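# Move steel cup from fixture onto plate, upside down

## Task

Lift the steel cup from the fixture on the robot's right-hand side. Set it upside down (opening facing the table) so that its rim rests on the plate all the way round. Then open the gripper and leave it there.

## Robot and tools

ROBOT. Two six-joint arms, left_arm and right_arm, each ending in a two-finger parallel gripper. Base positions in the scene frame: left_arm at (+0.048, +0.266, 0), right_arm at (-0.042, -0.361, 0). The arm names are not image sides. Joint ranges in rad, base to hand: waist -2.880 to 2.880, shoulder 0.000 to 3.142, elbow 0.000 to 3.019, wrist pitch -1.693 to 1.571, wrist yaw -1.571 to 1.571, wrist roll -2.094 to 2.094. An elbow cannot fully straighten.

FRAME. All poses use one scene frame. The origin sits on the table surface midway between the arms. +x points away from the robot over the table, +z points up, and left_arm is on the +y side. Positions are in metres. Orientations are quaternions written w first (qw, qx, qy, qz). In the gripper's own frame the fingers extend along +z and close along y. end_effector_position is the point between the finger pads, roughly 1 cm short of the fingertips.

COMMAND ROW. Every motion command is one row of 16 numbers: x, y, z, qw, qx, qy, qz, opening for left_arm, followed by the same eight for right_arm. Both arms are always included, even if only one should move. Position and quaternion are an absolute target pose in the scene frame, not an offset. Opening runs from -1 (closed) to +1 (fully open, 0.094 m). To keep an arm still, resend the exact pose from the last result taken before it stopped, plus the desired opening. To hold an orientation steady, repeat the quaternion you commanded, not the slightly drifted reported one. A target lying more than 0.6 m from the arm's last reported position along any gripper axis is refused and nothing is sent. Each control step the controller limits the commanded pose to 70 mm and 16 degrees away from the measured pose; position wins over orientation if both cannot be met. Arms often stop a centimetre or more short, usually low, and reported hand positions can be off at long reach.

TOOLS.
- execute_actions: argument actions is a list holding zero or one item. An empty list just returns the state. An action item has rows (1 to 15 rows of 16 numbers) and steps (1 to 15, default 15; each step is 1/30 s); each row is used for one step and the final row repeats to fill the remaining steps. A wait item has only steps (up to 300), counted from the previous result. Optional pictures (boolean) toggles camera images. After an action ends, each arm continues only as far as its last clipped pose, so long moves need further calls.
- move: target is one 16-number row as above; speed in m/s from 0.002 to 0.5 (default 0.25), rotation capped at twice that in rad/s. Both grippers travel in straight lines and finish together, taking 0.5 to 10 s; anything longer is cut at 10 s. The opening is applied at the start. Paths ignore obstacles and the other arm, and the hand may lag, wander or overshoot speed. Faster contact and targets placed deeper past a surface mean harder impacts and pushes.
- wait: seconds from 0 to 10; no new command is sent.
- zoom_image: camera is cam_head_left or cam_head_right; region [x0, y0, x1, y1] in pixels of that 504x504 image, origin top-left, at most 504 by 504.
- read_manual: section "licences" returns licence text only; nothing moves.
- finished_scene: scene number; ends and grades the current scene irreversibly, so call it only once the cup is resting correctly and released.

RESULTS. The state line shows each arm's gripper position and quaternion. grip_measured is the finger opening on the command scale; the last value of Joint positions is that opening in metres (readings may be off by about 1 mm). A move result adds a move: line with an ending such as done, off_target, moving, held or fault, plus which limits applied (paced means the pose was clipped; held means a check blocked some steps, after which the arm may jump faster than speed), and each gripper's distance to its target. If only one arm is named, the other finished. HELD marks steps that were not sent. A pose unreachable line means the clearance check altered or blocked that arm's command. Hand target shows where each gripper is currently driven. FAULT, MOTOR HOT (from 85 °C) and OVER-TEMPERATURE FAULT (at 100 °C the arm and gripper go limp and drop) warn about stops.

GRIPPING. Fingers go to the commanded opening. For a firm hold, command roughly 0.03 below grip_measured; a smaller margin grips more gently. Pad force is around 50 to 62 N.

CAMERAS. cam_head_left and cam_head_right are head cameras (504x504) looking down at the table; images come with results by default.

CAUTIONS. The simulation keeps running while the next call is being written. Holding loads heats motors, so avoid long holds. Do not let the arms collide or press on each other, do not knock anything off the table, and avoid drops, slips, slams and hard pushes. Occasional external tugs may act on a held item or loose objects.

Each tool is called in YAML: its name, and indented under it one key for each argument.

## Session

execute_actions:
  actions: []

Scene clock: 0.00 s of 4800.00 s.
left_arm: end_effector_position=(+0.1496, +0.3722, +0.1120) grip_measured=+1.000 end_effector_quat_wxyz=(+0.026, +0.937, -0.306, -0.169) | right_arm: end_effector_position=(+0.0322, +0.0125, +0.1543) grip_measured=+1.000 end_effector_quat_wxyz=(-0.585, +0.776, -0.014, +0.235)
Joint positions: left_arm=[ 0.71   0.917  0.577 -1.496 -0.221 -1.991  0.094] | right_arm=[ 1.499  1.058  0.204  0.633  0.355 -1.857  0.094]
Joint velocities: left_arm=[ 0.005  0.005  0.007  0.012  0.022 -0.051  0.   ] | right_arm=[-0.024  0.005 -0.017 -0.002 -0.037 -0.051  0.   ]
Motor temperatures (°C, as the motors report them): left_arm=[25 28 27 24 26 28] | right_arm=[27 26 29 25 27 26]
Hand target (left_arm): +0.156, +0.376, +0.118; +0.019, +0.938, -0.306, -0.162
Hand target (right_arm): +0.032, +0.018, +0.162; -0.592, +0.771, -0.016, +0.235

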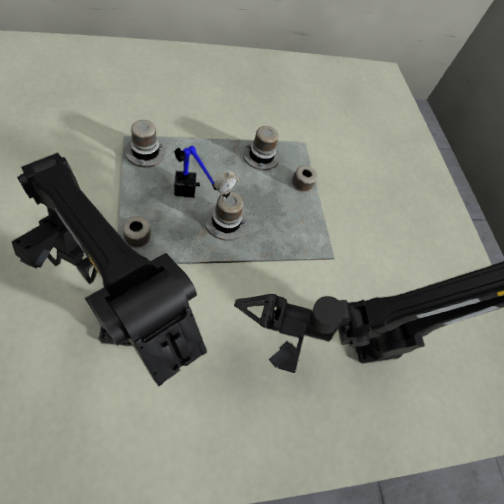

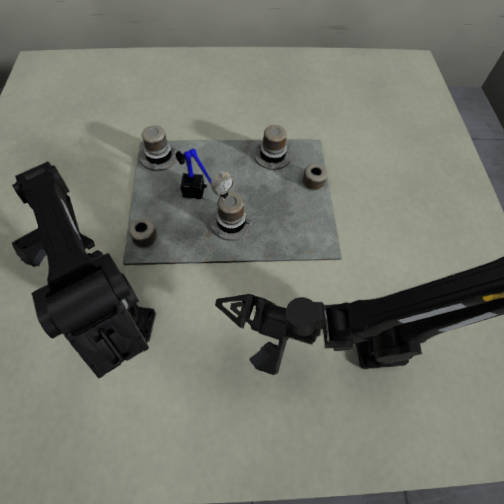

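zoom_image:
  camera: "cam_head_left"
  region: [235, 80, 335, 180]

zoom_image:
  camera: "cam_head_right"
  region: [235, 80, 335, 180]

Region (235, 80, 335, 180) of cam_head_left's 504x504 image, scaled by 5.040, with more detail than that image has.

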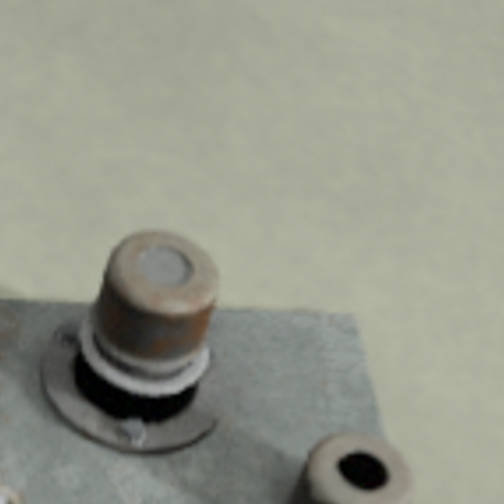

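Region (235, 80, 335, 180) of cam_head_right's 504x504 image, scaled by 5.040, with more detail than that image has.

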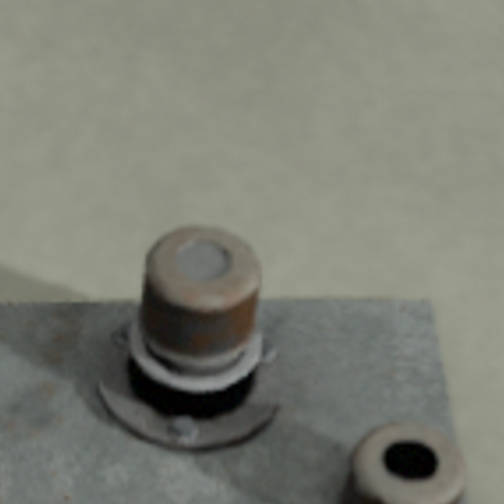

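move:
  target: [0.1496,0.3722,0.1120,0.026,0.937,-0.306,-0.169,1, 0.30,-0.22,0.22,0,0.819,-0.574,0,1]
  speed: 0.3

Scene clock: 24.60 s of 4800.00 s.
left_arm: end_effector_position=(+0.1496, +0.3722, +0.1120) grip_measured=+1.000 end_effector_quat_wxyz=(+0.026, +0.937, -0.306, -0.169) | right_arm: end_effector_position=(+0.2832, -0.2182, +0.2104) grip_measured=+1.000 end_effector_quat_wxyz=(+0.005, +0.822, -0.568, -0.027)
Joint positions: left_arm=[ 0.71   0.917  0.577 -1.496 -0.221 -1.991  0.094] | right_arm=[ 0.361  1.302  1.15  -1.456 -0.041 -1.538  0.094]
Joint velocities: left_arm=[-0.024 -0.015  0.022  0.002  0.022 -0.007  0.   ] | right_arm=[-0.005 -0.024 -0.007  0.002  0.051  0.037  0.   ]
Motor temperatures (°C, as the motors report them): left_arm=[25 28 30 24 26 28] | right_arm=[27 26 33 25 27 26]
Hand target (left_arm): +0.150, +0.372, +0.112; +0.026, +0.937, -0.306, -0.169
Hand target (right_arm): +0.294, -0.218, +0.223; -0.002, +0.819, -0.574, -0.021
Off the commanded pose (left_arm): 0.000 m, 0 deg.
Off the commanded pose (right_arm): 0.019 m, 3 deg.
After step 90, 18.23 s passed at rest.
move: off_target (right_arm)

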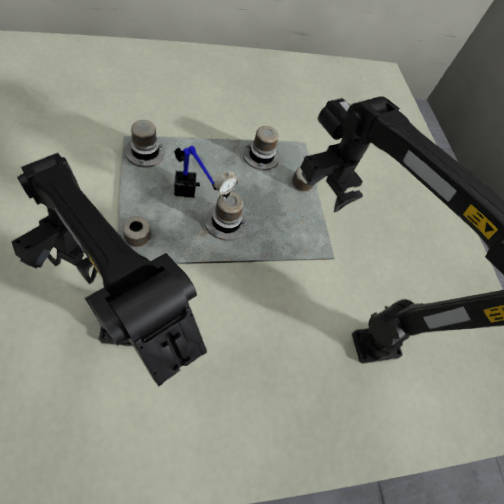

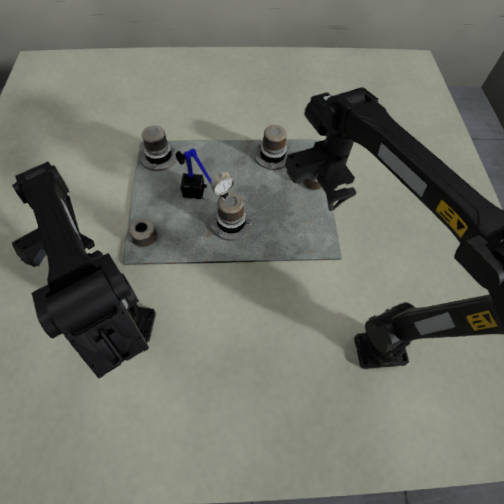

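move:
  target: [0.1496,0.3722,0.1120,0.026,0.937,-0.306,-0.169,1, 0.610,-0.140,0.16,0,0,1,0,1]
  speed: 0.3

zoom_image:
  camera: "cam_head_right"
  region: [235, 80, 335, 180]

Scene clock: 30.83 s of 4800.00 s.
left_arm: end_effector_position=(+0.1496, +0.3722, +0.1120) grip_measured=+1.000 end_effector_quat_wxyz=(+0.026, +0.937, -0.306, -0.169) | right_arm: end_effector_position=(+0.6000, -0.1334, +0.1612) grip_measured=+1.000 end_effector_quat_wxyz=(-0.000, -0.016, +1.000, +0.002)
Joint positions: left_arm=[ 0.71   0.917  0.577 -1.496 -0.221 -1.991  0.094] | right_arm=[ 0.306  2.198  2.223 -1.595 -0.004  0.309  0.094]
Joint velocities: left_arm=[-0.005 -0.015 -0.022 -0.012  0.037  0.051  0.   ] | right_arm=[-0.005 -0.005 -0.002  0.007  0.022  0.051  0.   ]
Motor temperatures (°C, as the motors report them): left_arm=[25 28 30 24 26 28] | right_arm=[27 26 34 25 27 26]
Hand target (left_arm): +0.150, +0.372, +0.112; +0.026, +0.937, -0.306, -0.169
Hand target (right_arm): +0.611, -0.142, +0.159; +0.000, -0.000, +1.000, +0.001
Off the commanded pose (left_arm): 0.000 m, 0 deg.
Off the commanded pose (right_arm): 0.012 m, 2 deg.
move: off_target (right_arm)

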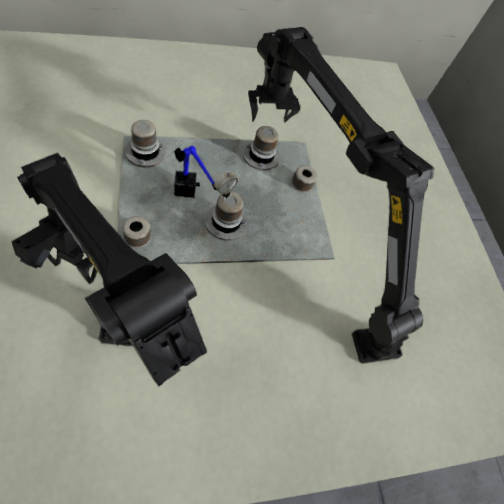

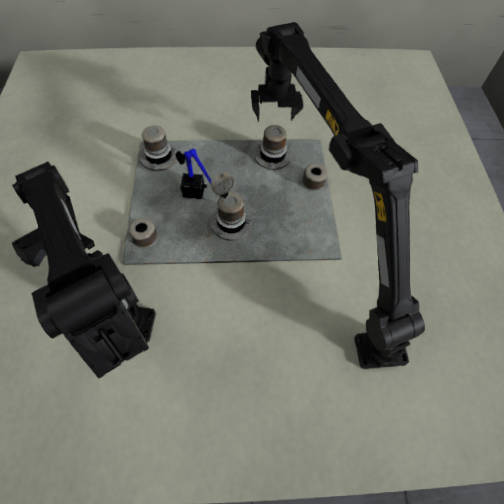

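Region (235, 80, 335, 180) of cam_head_right's 504x504 image, scaled by 5.040, with more detail than that image has.

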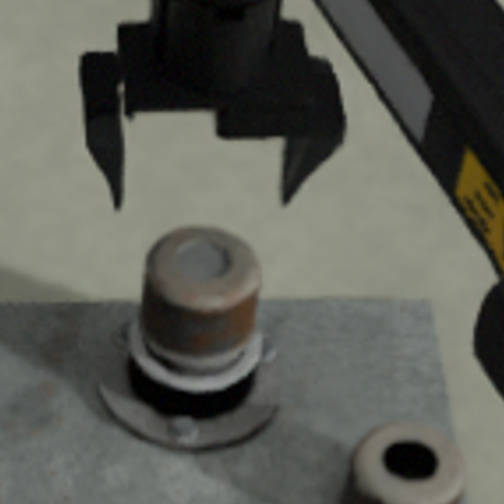

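move:
  target: [0.1496,0.3722,0.1120,0.026,0.937,-0.306,-0.169,1, 0.591,-0.141,0.078,0,0,1,0,1]
  speed: 0.05

zoom_image:
  camera: "cam_head_right"
  region: [235, 80, 335, 180]

Scene clock: 36.03 s of 4800.00 s.
left_arm: end_effector_position=(+0.1496, +0.3722, +0.1120) grip_measured=+1.000 end_effector_quat_wxyz=(+0.026, +0.937, -0.306, -0.169) | right_arm: end_effector_position=(+0.5851, -0.1389, +0.0758) grip_measured=+1.000 end_effector_quat_wxyz=(-0.010, -0.009, +1.000, -0.002)
Joint positions: left_arm=[ 0.71   0.917  0.577 -1.496 -0.221 -1.991  0.094] | right_arm=[ 0.306  2.188  1.981 -1.383 -0.003  0.321  0.094]
Joint velocities: left_arm=[-0.015  0.005 -0.007 -0.012 -0.095 -0.051  0.   ] | right_arm=[-0.005 -0.015  0.002  0.017  0.007 -0.007  0.   ]
Motor temperatures (°C, as the motors report them): left_arm=[25 28 30 24 26 28] | right_arm=[27 27 34 25 27 26]
Hand target (left_arm): +0.150, +0.372, +0.112; +0.026, +0.937, -0.306, -0.169
Hand target (right_arm): +0.590, -0.141, +0.078; +0.000, +0.000, +1.000, +0.000
Off the commanded pose (left_arm): 0.000 m, 0 deg.
Off the commanded pose (right_arm): 0.007 m, 2 deg.
After step 90, 0.23 s passed at rest.
move: done

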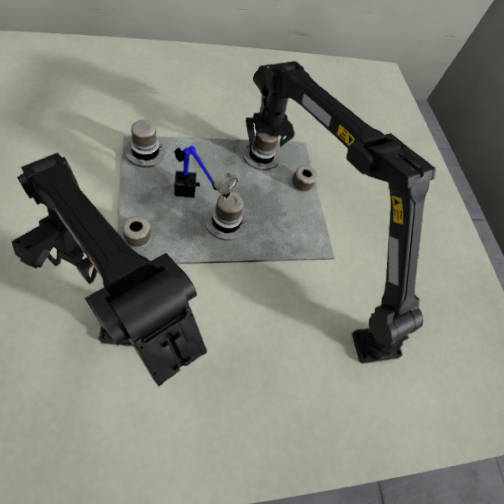

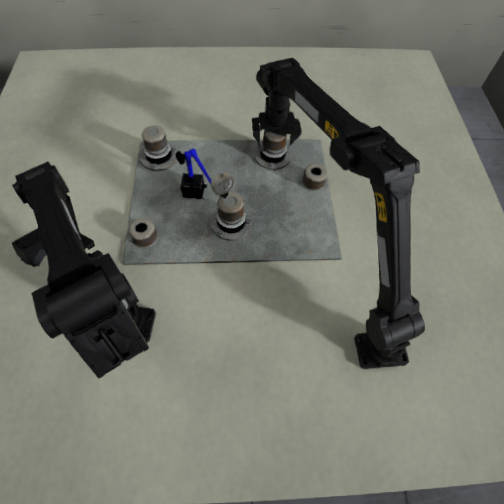

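Region (235, 80, 335, 180) of cam_head_right's 504x504 image, scaled by 5.040, with more detail than that image has.

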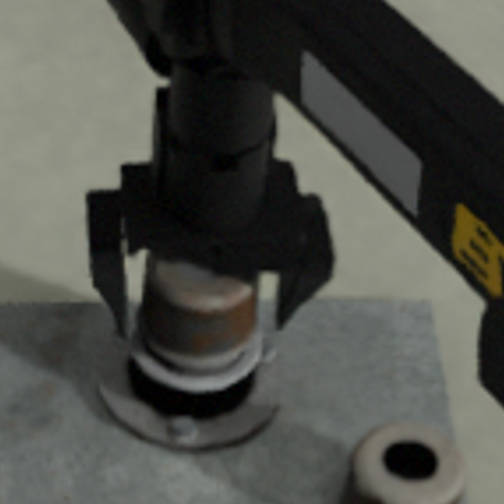

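move:
  target: [0.1496,0.3722,0.1120,0.026,0.937,-0.306,-0.169,1, 0.601,-0.136,0.096,0.014,-0.005,1,0.005,1]
  speed: 0.03

zoom_image:
  camera: "cam_head_right"
  region: [235, 80, 335, 180]

Scene clock: 41.93 s of 4800.00 s.
left_arm: end_effector_position=(+0.1496, +0.3722, +0.1120) grip_measured=+1.000 end_effector_quat_wxyz=(+0.026, +0.937, -0.306, -0.169) | right_arm: end_effector_position=(+0.5867, -0.1384, +0.0776) grip_measured=+1.000 end_effector_quat_wxyz=(-0.007, -0.009, +1.000, -0.001)
Joint positions: left_arm=[ 0.71   0.917  0.577 -1.496 -0.221 -1.991  0.094] | right_arm=[ 0.306  2.188  1.986 -1.383 -0.003  0.322  0.094]
Joint velocities: left_arm=[-0.005 -0.005 -0.007 -0.012 -0.007  0.007  0.   ] | right_arm=[-0.005 -0.024  0.002 -0.002 -0.066 -0.022  0.   ]
Motor temperatures (°C, as the motors report them): left_arm=[25 28 30 24 26 28] | right_arm=[27 27 34 25 27 26]
Hand target (left_arm): +0.150, +0.372, +0.112; +0.026, +0.937, -0.306, -0.169
Hand target (right_arm): +0.601, -0.136, +0.096; +0.014, -0.005, +1.000, +0.005
Off the commanded pose (left_arm): 0.000 m, 0 deg.
Off the commanded pose (right_arm): 0.023 m, 3 deg.
After step 90, 1.70 s passed at rest.
move: off_target (right_arm)

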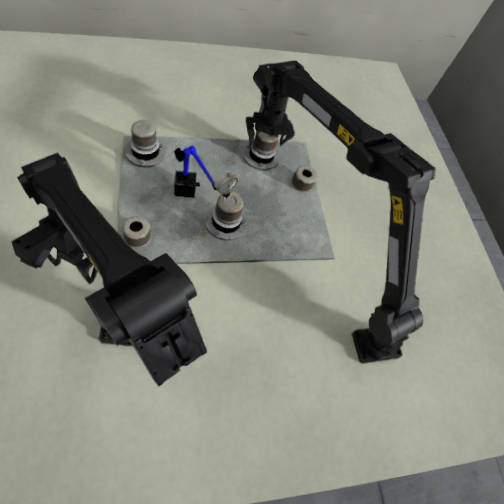

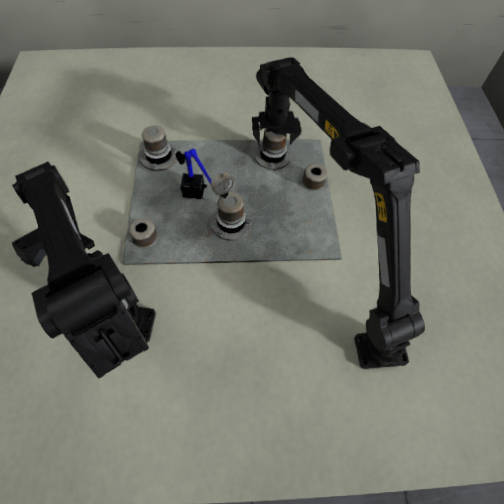

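Region (235, 80, 335, 180) of cam_head_right's 504x504 image, scaled by 5.040, with more detail than that image has.

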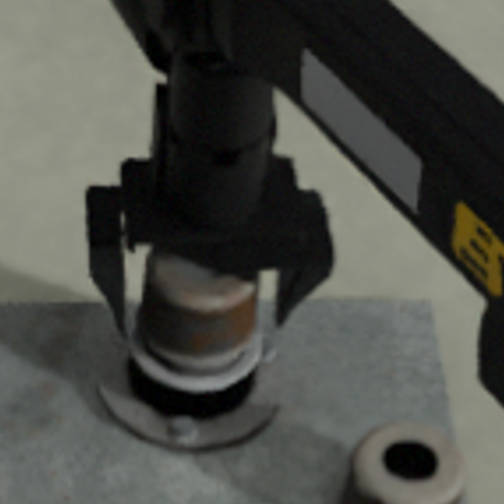

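execute_actions:
  actions:
    - {"rows": [[0.1496,0.3722,0.1120,0.026,0.937,-0.306,-0.169,1, 0.602,-0.136,0.097,0.015,-0.005,1,0.005,1],[0.1496,0.3722,0.1120,0.026,0.937,-0.306,-0.169,1, 0.603,-0.136,0.098,0.017,-0.005,1,0.006,1],[0.1496,0.3722,0.1120,0.026,0.937,-0.306,-0.169,1, 0.604,-0.1355,0.0995,0.018,-0.005,1,0.006,1],[0.1496,0.3722,0.1120,0.026,0.937,-0.306,-0.169,1, 0.605,-0.135,0.1008,0.020,-0.005,1,0.007,1],[0.1496,0.3722,0.1120,0.026,0.937,-0.306,-0.169,1, 0.606,-0.1345,0.102,0.022,-0.005,1,0.007,1]], "steps": 15}
  pictures: false

Scene clock: 48.00 s of 4800.00 s.
left_arm: end_effector_position=(+0.1496, +0.3722, +0.1120) grip_measured=+1.000 end_effector_quat_wxyz=(+0.026, +0.937, -0.306, -0.169) | right_arm: end_effector_position=(+0.5927, -0.1366, +0.0849) grip_measured=+1.000 end_effector_quat_wxyz=(+0.002, -0.009, +1.000, +0.001)
Joint positions: left_arm=[ 0.71   0.917  0.577 -1.496 -0.221 -1.991  0.094] | right_arm=[ 0.306  2.188  2.005 -1.383 -0.001  0.322  0.094]
Joint velocities: left_arm=[-0.005 -0.015  0.002  0.007  0.037  0.022  0.   ] | right_arm=[ 0.005  0.005 -0.002 -0.007  0.022  0.022  0.   ]
Motor temperatures (°C, as the motors report them): left_arm=[25 28 30 24 26 28] | right_arm=[27 28 35 25 27 26]
Hand target (left_arm): +0.150, +0.372, +0.112; +0.026, +0.937, -0.306, -0.169
Hand target (right_arm): +0.606, -0.135, +0.102; +0.022, -0.005, +1.000, +0.007
Off the commanded pose (left_arm): 0.000 m, 0 deg.
Off the commanded pose (right_arm): 0.022 m, 2 deg.
Steps of this call (steps 1 to 90: nothing new was sent; then 2.57 s passed at rest; steps 91 to 105: all 15 steps of this action). Readings (end_effector_position):
91: left_arm (+0.1496, +0.3722, +0.1120) | right_arm (+0.5867, -0.1384, +0.0776)
92: left_arm (+0.1496, +0.3722, +0.1120) | right_arm (+0.5868, -0.1383, +0.0777)
94: left_arm (+0.1496, +0.3722, +0.1120) | right_arm (+0.5877, -0.1381, +0.0787)
98: left_arm (+0.1496, +0.3722, +0.1120) | right_arm (+0.5911, -0.1371, +0.0829)
105: the state above

execute_actions:
  actions:
    - {"rows": [[0.1496,0.3722,0.1120,0.026,0.937,-0.306,-0.169,1, 0.596,-0.140,0.089,0.006,-0.008,1,0.002,0.85],[0.1496,0.3722,0.1120,0.026,0.937,-0.306,-0.169,1, 0.596,-0.140,0.089,0.006,-0.008,1,0.002,0.75],[0.1496,0.3722,0.1120,0.026,0.937,-0.306,-0.169,1, 0.596,-0.140,0.089,0.006,-0.008,1,0.002,0.68],[0.1496,0.3722,0.1120,0.026,0.937,-0.306,-0.169,1, 0.596,-0.140,0.089,0.006,-0.008,1,0.002,0.63],[0.1496,0.3722,0.1120,0.026,0.937,-0.306,-0.169,1, 0.596,-0.140,0.089,0.006,-0.008,1,0.002,0.59],[0.1496,0.3722,0.1120,0.026,0.937,-0.306,-0.169,1, 0.596,-0.140,0.089,0.006,-0.008,1,0.002,0.56],[0.1496,0.3722,0.1120,0.026,0.937,-0.306,-0.169,1, 0.596,-0.140,0.089,0.006,-0.008,1,0.002,0.54],[0.1496,0.3722,0.1120,0.026,0.937,-0.306,-0.169,1, 0.596,-0.140,0.089,0.006,-0.008,1,0.002,0.52],[0.1496,0.3722,0.1120,0.026,0.937,-0.306,-0.169,1, 0.596,-0.140,0.089,0.006,-0.008,1,0.002,0.50],[0.1496,0.3722,0.1120,0.026,0.937,-0.306,-0.169,1, 0.596,-0.140,0.089,0.006,-0.008,1,0.002,0.48],[0.1496,0.3722,0.1120,0.026,0.937,-0.306,-0.169,1, 0.596,-0.140,0.089,0.006,-0.008,1,0.002,0.46],[0.1496,0.3722,0.1120,0.026,0.937,-0.306,-0.169,1, 0.596,-0.140,0.089,0.006,-0.008,1,0.002,0.45]], "steps": 15}

zoom_image:
  camera: "cam_head_right"
  region: [235, 80, 335, 180]

Scene clock: 62.20 s of 4800.00 s.
left_arm: end_effector_position=(+0.1496, +0.3722, +0.1120) grip_measured=+1.000 end_effector_quat_wxyz=(+0.026, +0.937, -0.306, -0.169) | right_arm: end_effector_position=(+0.5929, -0.1372, +0.0849) grip_measured=+0.483 end_effector_quat_wxyz=(+0.003, -0.009, +1.000, +0.000)
Joint positions: left_arm=[ 0.71   0.917  0.577 -1.496 -0.221 -1.991  0.094] | right_arm=[ 0.305  2.188  2.005 -1.383  0.001  0.322  0.07 ]
Joint velocities: left_arm=[-0.024  0.005 -0.022 -0.007 -0.022  0.007  0.   ] | right_arm=[ 0.005  0.005 -0.022 -0.012 -0.007 -0.022 -0.   ]
Motor temperatures (°C, as the motors report them): left_arm=[25 28 30 24 26 28] | right_arm=[27 28 36 25 27 26]
Hand target (left_arm): +0.150, +0.372, +0.112; +0.026, +0.937, -0.306, -0.169
Hand target (right_arm): +0.596, -0.140, +0.089; +0.006, -0.008, +1.000, +0.002
Off the commanded pose (left_arm): 0.000 m, 0 deg.
Off the commanded pose (right_arm): 0.006 m, 0 deg.
Steps of this call (steps 1 to 90: nothing new was sent; then 10.70 s passed at rest; steps 91 to 105: all 15 steps of this action). Readings (end_effector_position):
91: left_arm (+0.1496, +0.3722, +0.1120) | right_arm (+0.5927, -0.1366, +0.0849)
92: left_arm (+0.1496, +0.3722, +0.1120) | right_arm (+0.5927, -0.1366, +0.0849)
94: left_arm (+0.1496, +0.3722, +0.1120) | right_arm (+0.5927, -0.1366, +0.0849)
98: left_arm (+0.1496, +0.3722, +0.1120) | right_arm (+0.5927, -0.1367, +0.0849)
105: the state above

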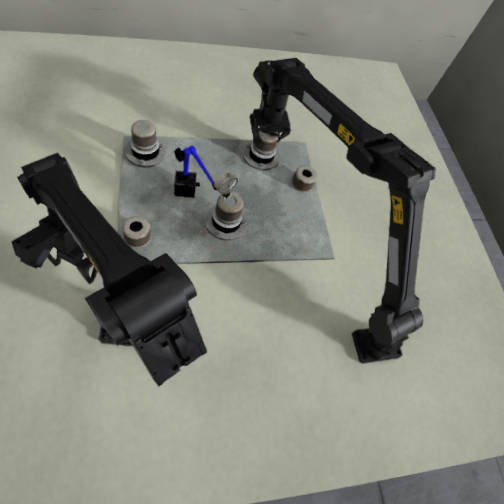

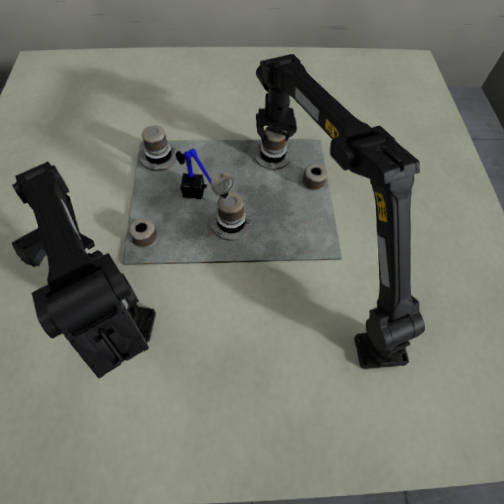

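Region (235, 80, 335, 180) of cam_head_right's 504x504 image, scaled by 5.040, with more detail than that image has.

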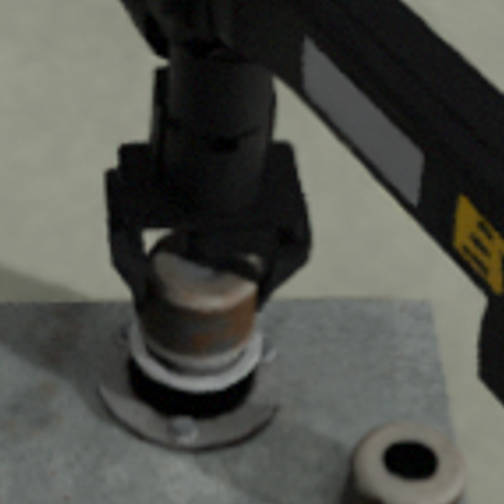

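move:
  target: [0.1496,0.3722,0.1120,0.026,0.937,-0.306,-0.169,1, 0.602,-0.136,0.18,0.01,-0.008,1,0.003,0.45]
  speed: 0.03

zoom_image:
  camera: "cam_head_right"
  region: [235, 80, 335, 180]

Scene clock: 68.90 s of 4800.00 s.
left_arm: end_effector_position=(+0.1496, +0.3722, +0.1120) grip_measured=+1.000 end_effector_quat_wxyz=(+0.026, +0.937, -0.306, -0.169) | right_arm: end_effector_position=(+0.5931, -0.1373, +0.1571) grip_measured=+0.483 end_effector_quat_wxyz=(-0.009, -0.009, +1.000, -0.004)
Joint positions: left_arm=[ 0.71   0.917  0.577 -1.496 -0.221 -1.991  0.094] | right_arm=[ 0.305  2.188  2.195 -1.598  0.002  0.322  0.07 ]
Joint velocities: left_arm=[-0.005 -0.015 -0.007  0.002  0.037 -0.037  0.   ] | right_arm=[ 0.005 -0.005 -0.002 -0.002  0.007 -0.066  0.   ]
Motor temperatures (°C, as the motors report them): left_arm=[25 28 30 24 26 28] | right_arm=[27 29 36 25 27 26]
Hand target (left_arm): +0.150, +0.372, +0.112; +0.026, +0.937, -0.306, -0.169
Hand target (right_arm): +0.602, -0.136, +0.180; +0.010, -0.008, +1.000, +0.003
Off the commanded pose (left_arm): 0.000 m, 0 deg.
Off the commanded pose (right_arm): 0.025 m, 2 deg.
After step 90, 0.20 s passed at rest.
move: off_target (right_arm)

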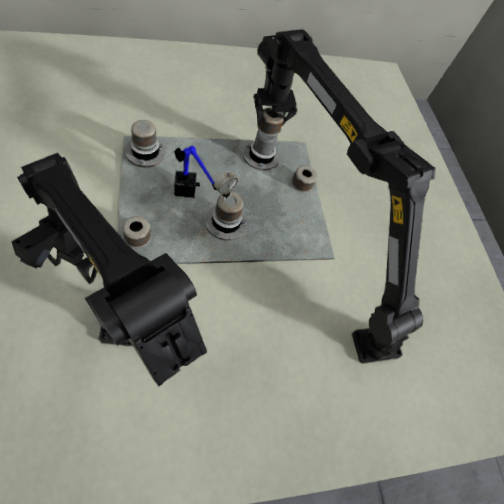

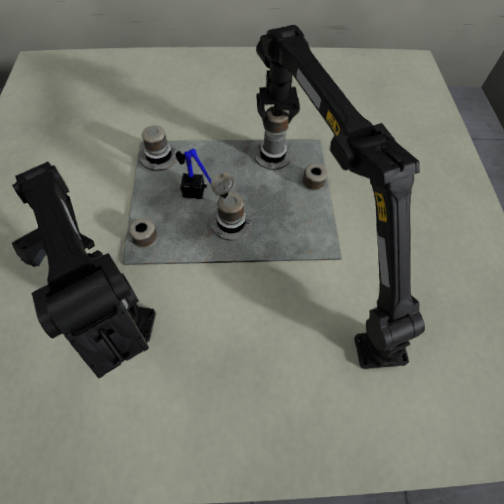

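Region (235, 80, 335, 180) of cam_head_right's 504x504 image, scaled by 5.040, with more detail than that image has.

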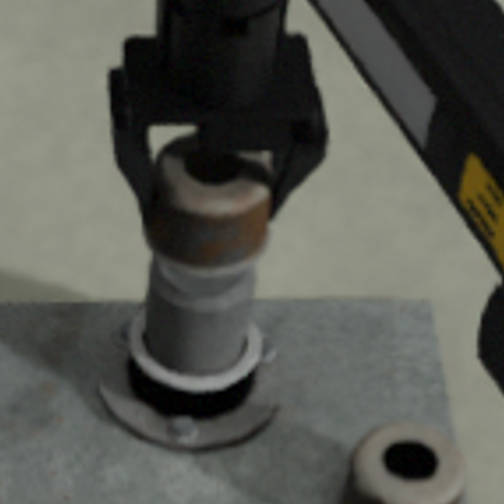

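move:
  target: [0.1496,0.3722,0.1120,0.026,0.937,-0.306,-0.169,1, 0.33,-0.18,0.16,0,0,1,0,0.45]
  speed: 0.15

move:
  target: [0.1496,0.3722,0.1120,0.026,0.937,-0.306,-0.169,1, 0.33,-0.18,0.05,0,0,1,0,0.45]
  speed: 0.08

move:
  target: [0.1496,0.3722,0.1120,0.026,0.937,-0.306,-0.169,1, 0.328,-0.184,0.016,0.008,0,1,0.003,0.45]
  speed: 0.015

zoom_image:
  camera: "cam_head_left"
  region: [240, 160, 350, 270]

Scene clock: 78.40 s of 4800.00 s.
left_arm: end_effector_position=(+0.1496, +0.3722, +0.1120) grip_measured=+1.000 end_effector_quat_wxyz=(+0.026, +0.937, -0.306, -0.169) | right_arm: end_effector_position=(+0.3249, -0.1871, +0.1548) grip_measured=+0.483 end_effector_quat_wxyz=(-0.015, -0.001, +1.000, -0.008)
Joint positions: left_arm=[ 0.71   0.917  0.577 -1.496 -0.221 -1.991  0.094] | right_arm=[ 0.41   1.465  1.163 -1.301  0.002  0.441  0.07 ]
Joint velocities: left_arm=[-0.005  0.005 -0.007 -0.012 -0.007 -0.037  0.   ] | right_arm=[-0.015 -0.015 -0.002 -0.017  0.051  0.066  0.002]
Motor temperatures (°C, as the motors report them): left_arm=[25 28 30 24 26 28] | right_arm=[27 29 36 25 27 26]
Hand target (left_arm): +0.150, +0.372, +0.112; +0.026, +0.937, -0.306, -0.169
Hand target (right_arm): +0.328, -0.180, +0.160; -0.000, -0.000, +1.000, -0.001
Off the commanded pose (left_arm): 0.000 m, 0 deg.
Off the commanded pose (right_arm): 0.010 m, 2 deg.
After step 90, 4.33 s passed at rest.
move: done

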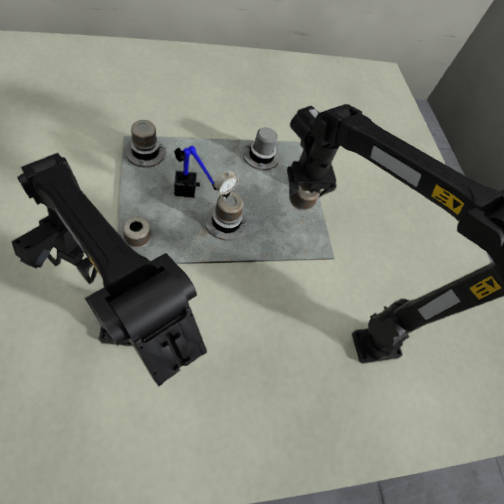

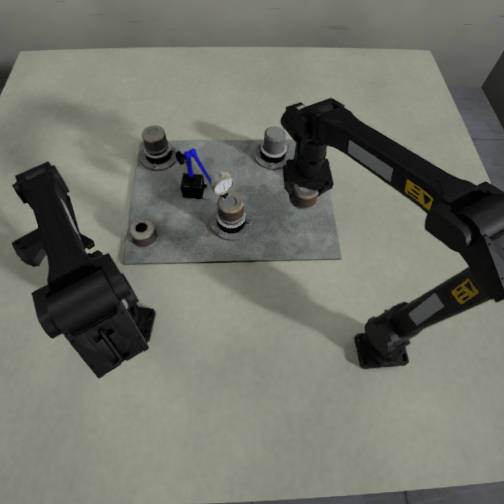

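Scene clock: 80.07 s of 4800.00 s.
left_arm: end_effector_position=(+0.1496, +0.3722, +0.1120) grip_measured=+1.000 end_effector_quat_wxyz=(+0.026, +0.937, -0.306, -0.169) | right_arm: end_effector_position=(+0.3248, -0.1871, +0.0513) grip_measured=+0.483 end_effector_quat_wxyz=(-0.007, -0.001, +1.000, -0.004)
Joint positions: left_arm=[ 0.71   0.917  0.577 -1.496 -0.221 -1.991  0.094] | right_arm=[ 0.41   1.576  0.989 -1.     0.002  0.441  0.07 ]
Joint velocities: left_arm=[-0.005  0.005 -0.002  0.012 -0.022  0.051  0.   ] | right_arm=[-0.005 -0.005 -0.017  0.002  0.066  0.007 -0.   ]
Motor temperatures (°C, as the motors report them): left_arm=[25 28 30 24 26 28] | right_arm=[27 29 36 25 27 26]
Hand target (left_arm): +0.150, +0.372, +0.112; +0.026, +0.937, -0.306, -0.169
Hand target (right_arm): +0.328, -0.181, +0.050; -0.000, -0.000, +1.000, -0.000
Off the commanded pose (left_arm): 0.000 m, 0 deg.
Off the commanded pose (right_arm): 0.009 m, 1 deg.
move: done

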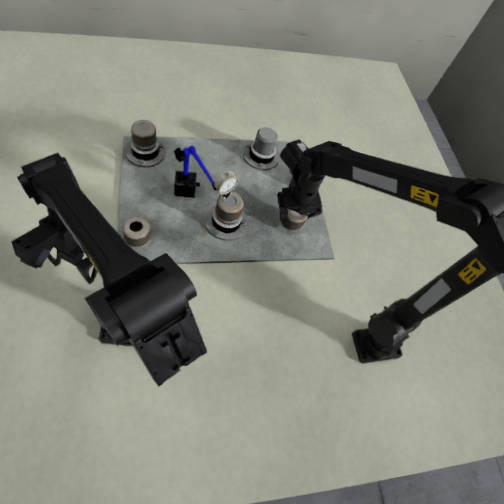

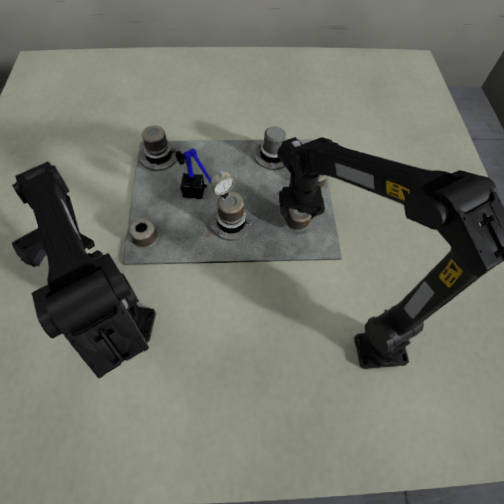

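Scene clock: 82.67 s of 4800.00 s.
left_arm: end_effector_position=(+0.1496, +0.3722, +0.1120) grip_measured=+1.000 end_effector_quat_wxyz=(+0.026, +0.937, -0.306, -0.169) | right_arm: end_effector_position=(+0.3246, -0.1874, +0.0279) grip_measured=+0.483 end_effector_quat_wxyz=(+0.005, -0.001, +1.000, +0.001)
Joint positions: left_arm=[ 0.71   0.917  0.577 -1.496 -0.221 -1.991  0.094] | right_arm=[ 0.41   1.6    0.943 -0.904  0.003  0.441  0.07 ]
Joint velocities: left_arm=[-0.005  0.005 -0.002  0.007  0.037  0.007  0.   ] | right_arm=[-0.005 -0.005  0.002 -0.007 -0.037 -0.066  0.001]
Motor temperatures (°C, as the motors report them): left_arm=[25 28 30 24 26 28] | right_arm=[27 28 36 25 27 26]
Hand target (left_arm): +0.150, +0.372, +0.112; +0.026, +0.937, -0.306, -0.169
Hand target (right_arm): +0.327, -0.184, +0.016; +0.008, -0.000, +1.000, +0.003
Off the commanded pose (left_arm): 0.000 m, 0 deg.
Off the commanded pose (right_arm): 0.013 m, 0 deg.
move: off_target (right_arm)

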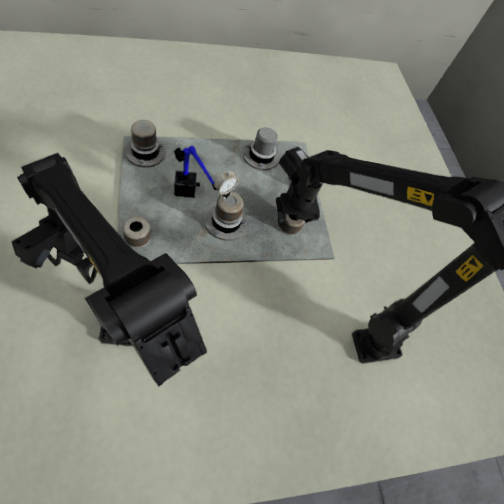

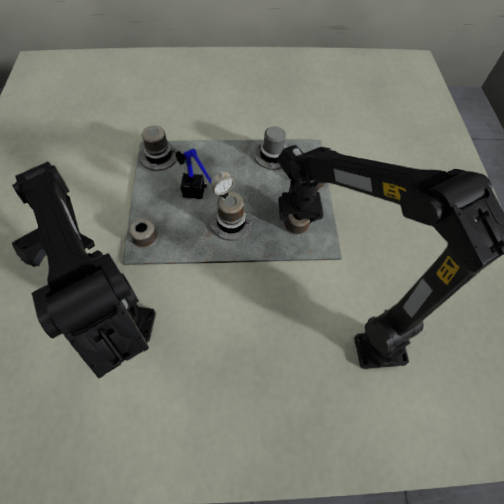

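Region (240, 160, 350, 270) of cam_head_left's 504x504 image, scaled by 4.582, with more detail than that image has.

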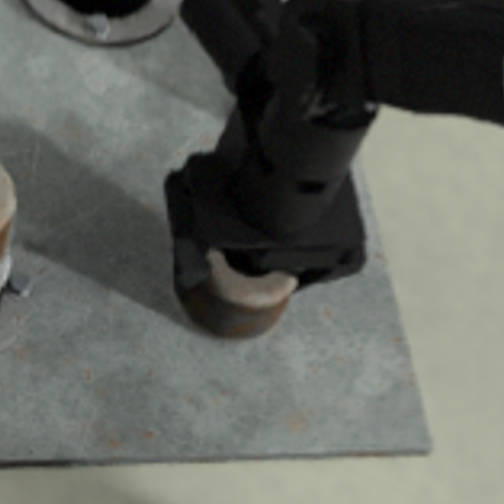

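It stopped at the same height as in scene 1, so the cup is down on the plate. Releasing.

execute_actions:
  actions:
    - {"rows": [[0.1496,0.3722,0.1120,0.026,0.937,-0.306,-0.169,1, 0.3246,-0.1874,0.0279,0.005,-0.001,1,0.001,0.45],[0.1496,0.3722,0.1120,0.026,0.937,-0.306,-0.169,1, 0.3246,-0.1874,0.0279,0.005,-0.001,1,0.001,0.45],[0.1496,0.3722,0.1120,0.026,0.937,-0.306,-0.169,1, 0.3246,-0.1874,0.0279,0.005,-0.001,1,0.001,0.47],[0.1496,0.3722,0.1120,0.026,0.937,-0.306,-0.169,1, 0.3246,-0.1874,0.0279,0.005,-0.001,1,0.001,0.49],[0.1496,0.3722,0.1120,0.026,0.937,-0.306,-0.169,1, 0.3246,-0.1874,0.0279,0.005,-0.001,1,0.001,0.55],[0.1496,0.3722,0.1120,0.026,0.937,-0.306,-0.169,1, 0.3246,-0.1874,0.0279,0.005,-0.001,1,0.001,0.7],[0.1496,0.3722,0.1120,0.026,0.937,-0.306,-0.169,1, 0.3246,-0.1874,0.0279,0.005,-0.001,1,0.001,1]], "steps": 15}
  pictures: false

move:
  target: [0.1496,0.3722,0.1120,0.026,0.937,-0.306,-0.169,1, 0.33,-0.19,0.15,0,0,1,0,1]
  speed: 0.12

zoom_image:
  camera: "cam_head_left"
  region: [240, 160, 350, 270]

Scene clock: 90.87 s of 4800.00 s.
left_arm: end_effector_position=(+0.1496, +0.3722, +0.1120) grip_measured=+1.000 end_effector_quat_wxyz=(+0.026, +0.937, -0.306, -0.169) | right_arm: end_effector_position=(+0.3247, -0.1874, +0.0283) grip_measured=+1.000 end_effector_quat_wxyz=(+0.006, -0.001, +1.000, +0.001)
Joint positions: left_arm=[ 0.71   0.917  0.577 -1.496 -0.221 -1.991  0.094] | right_arm=[ 0.41   1.599  0.943 -0.904  0.003  0.441  0.094]
Joint velocities: left_arm=[ 0.005 -0.005 -0.012  0.007  0.081  0.022  0.   ] | right_arm=[-0.005 -0.015 -0.007 -0.017  0.007 -0.007  0.   ]
Motor temperatures (°C, as the motors report them): left_arm=[25 27 30 24 26 28] | right_arm=[27 28 34 25 27 26]
Hand target (left_arm): +0.150, +0.372, +0.112; +0.026, +0.937, -0.306, -0.169
Hand target (right_arm): +0.325, -0.187, +0.028; +0.005, -0.001, +1.000, +0.001
Off the commanded pose (left_arm): 0.000 m, 0 deg.
Off the commanded pose (right_arm): 0.000 m, 0 deg.
Steps of this call (steps 1 to 90: nothing new was sent; then 4.70 s passed at rest; steps 91 to 105: all 15 steps of this action). Readings (end_effector_position):
91: left_arm (+0.1496, +0.3722, +0.1120) | right_arm (+0.3246, -0.1874, +0.0280)
92: left_arm (+0.1496, +0.3722, +0.1120) | right_arm (+0.3247, -0.1874, +0.0283)
94: left_arm (+0.1496, +0.3722, +0.1120) | right_arm (+0.3247, -0.1874, +0.0283)
98: left_arm (+0.1496, +0.3722, +0.1120) | right_arm (+0.3247, -0.1874, +0.0283)
105: the state above

Scene clock: 92.50 s of 4800.00 s.
left_arm: end_effector_position=(+0.1496, +0.3722, +0.1120) grip_measured=+1.000 end_effector_quat_wxyz=(+0.026, +0.937, -0.306, -0.169) | right_arm: end_effector_position=(+0.3205, -0.1894, +0.1358) grip_measured=+1.000 end_effector_quat_wxyz=(-0.008, -0.001, +1.000, -0.006)
Joint positions: left_arm=[ 0.71   0.917  0.577 -1.496 -0.221 -1.991  0.094] | right_arm=[ 0.41   1.461  1.106 -1.236  0.003  0.441  0.094]
Joint velocities: left_arm=[-0.005  0.005 -0.007 -0.007  0.007 -0.007  0.   ] | right_arm=[-0.005 -0.015 -0.022 -0.002  0.022  0.051  0.   ]
Motor temperatures (°C, as the motors report them): left_arm=[25 27 30 24 26 28] | right_arm=[27 27 34 25 27 26]
Hand target (left_arm): +0.150, +0.372, +0.112; +0.026, +0.937, -0.306, -0.169
Hand target (right_arm): +0.331, -0.189, +0.149; +0.000, +0.000, +1.000, +0.000
Off the commanded pose (left_arm): 0.000 m, 0 deg.
Off the commanded pose (right_arm): 0.017 m, 1 deg.
move: off_target (right_arm)

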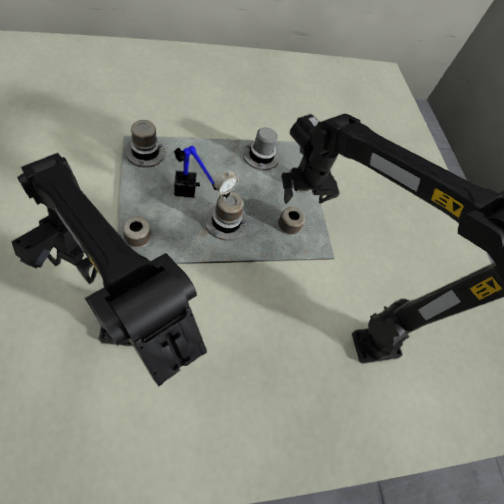

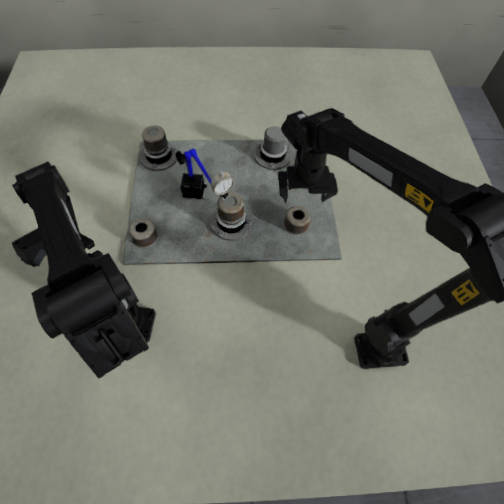

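Region (240, 160, 350, 270) of cam_head_left's 504x504 image, scaled by 4.582, with more detail than that image has.

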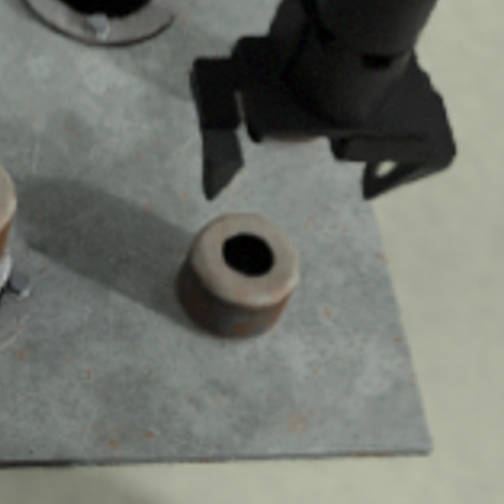

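finished_scene:
  scene: 2

The scene is finished: the task was done.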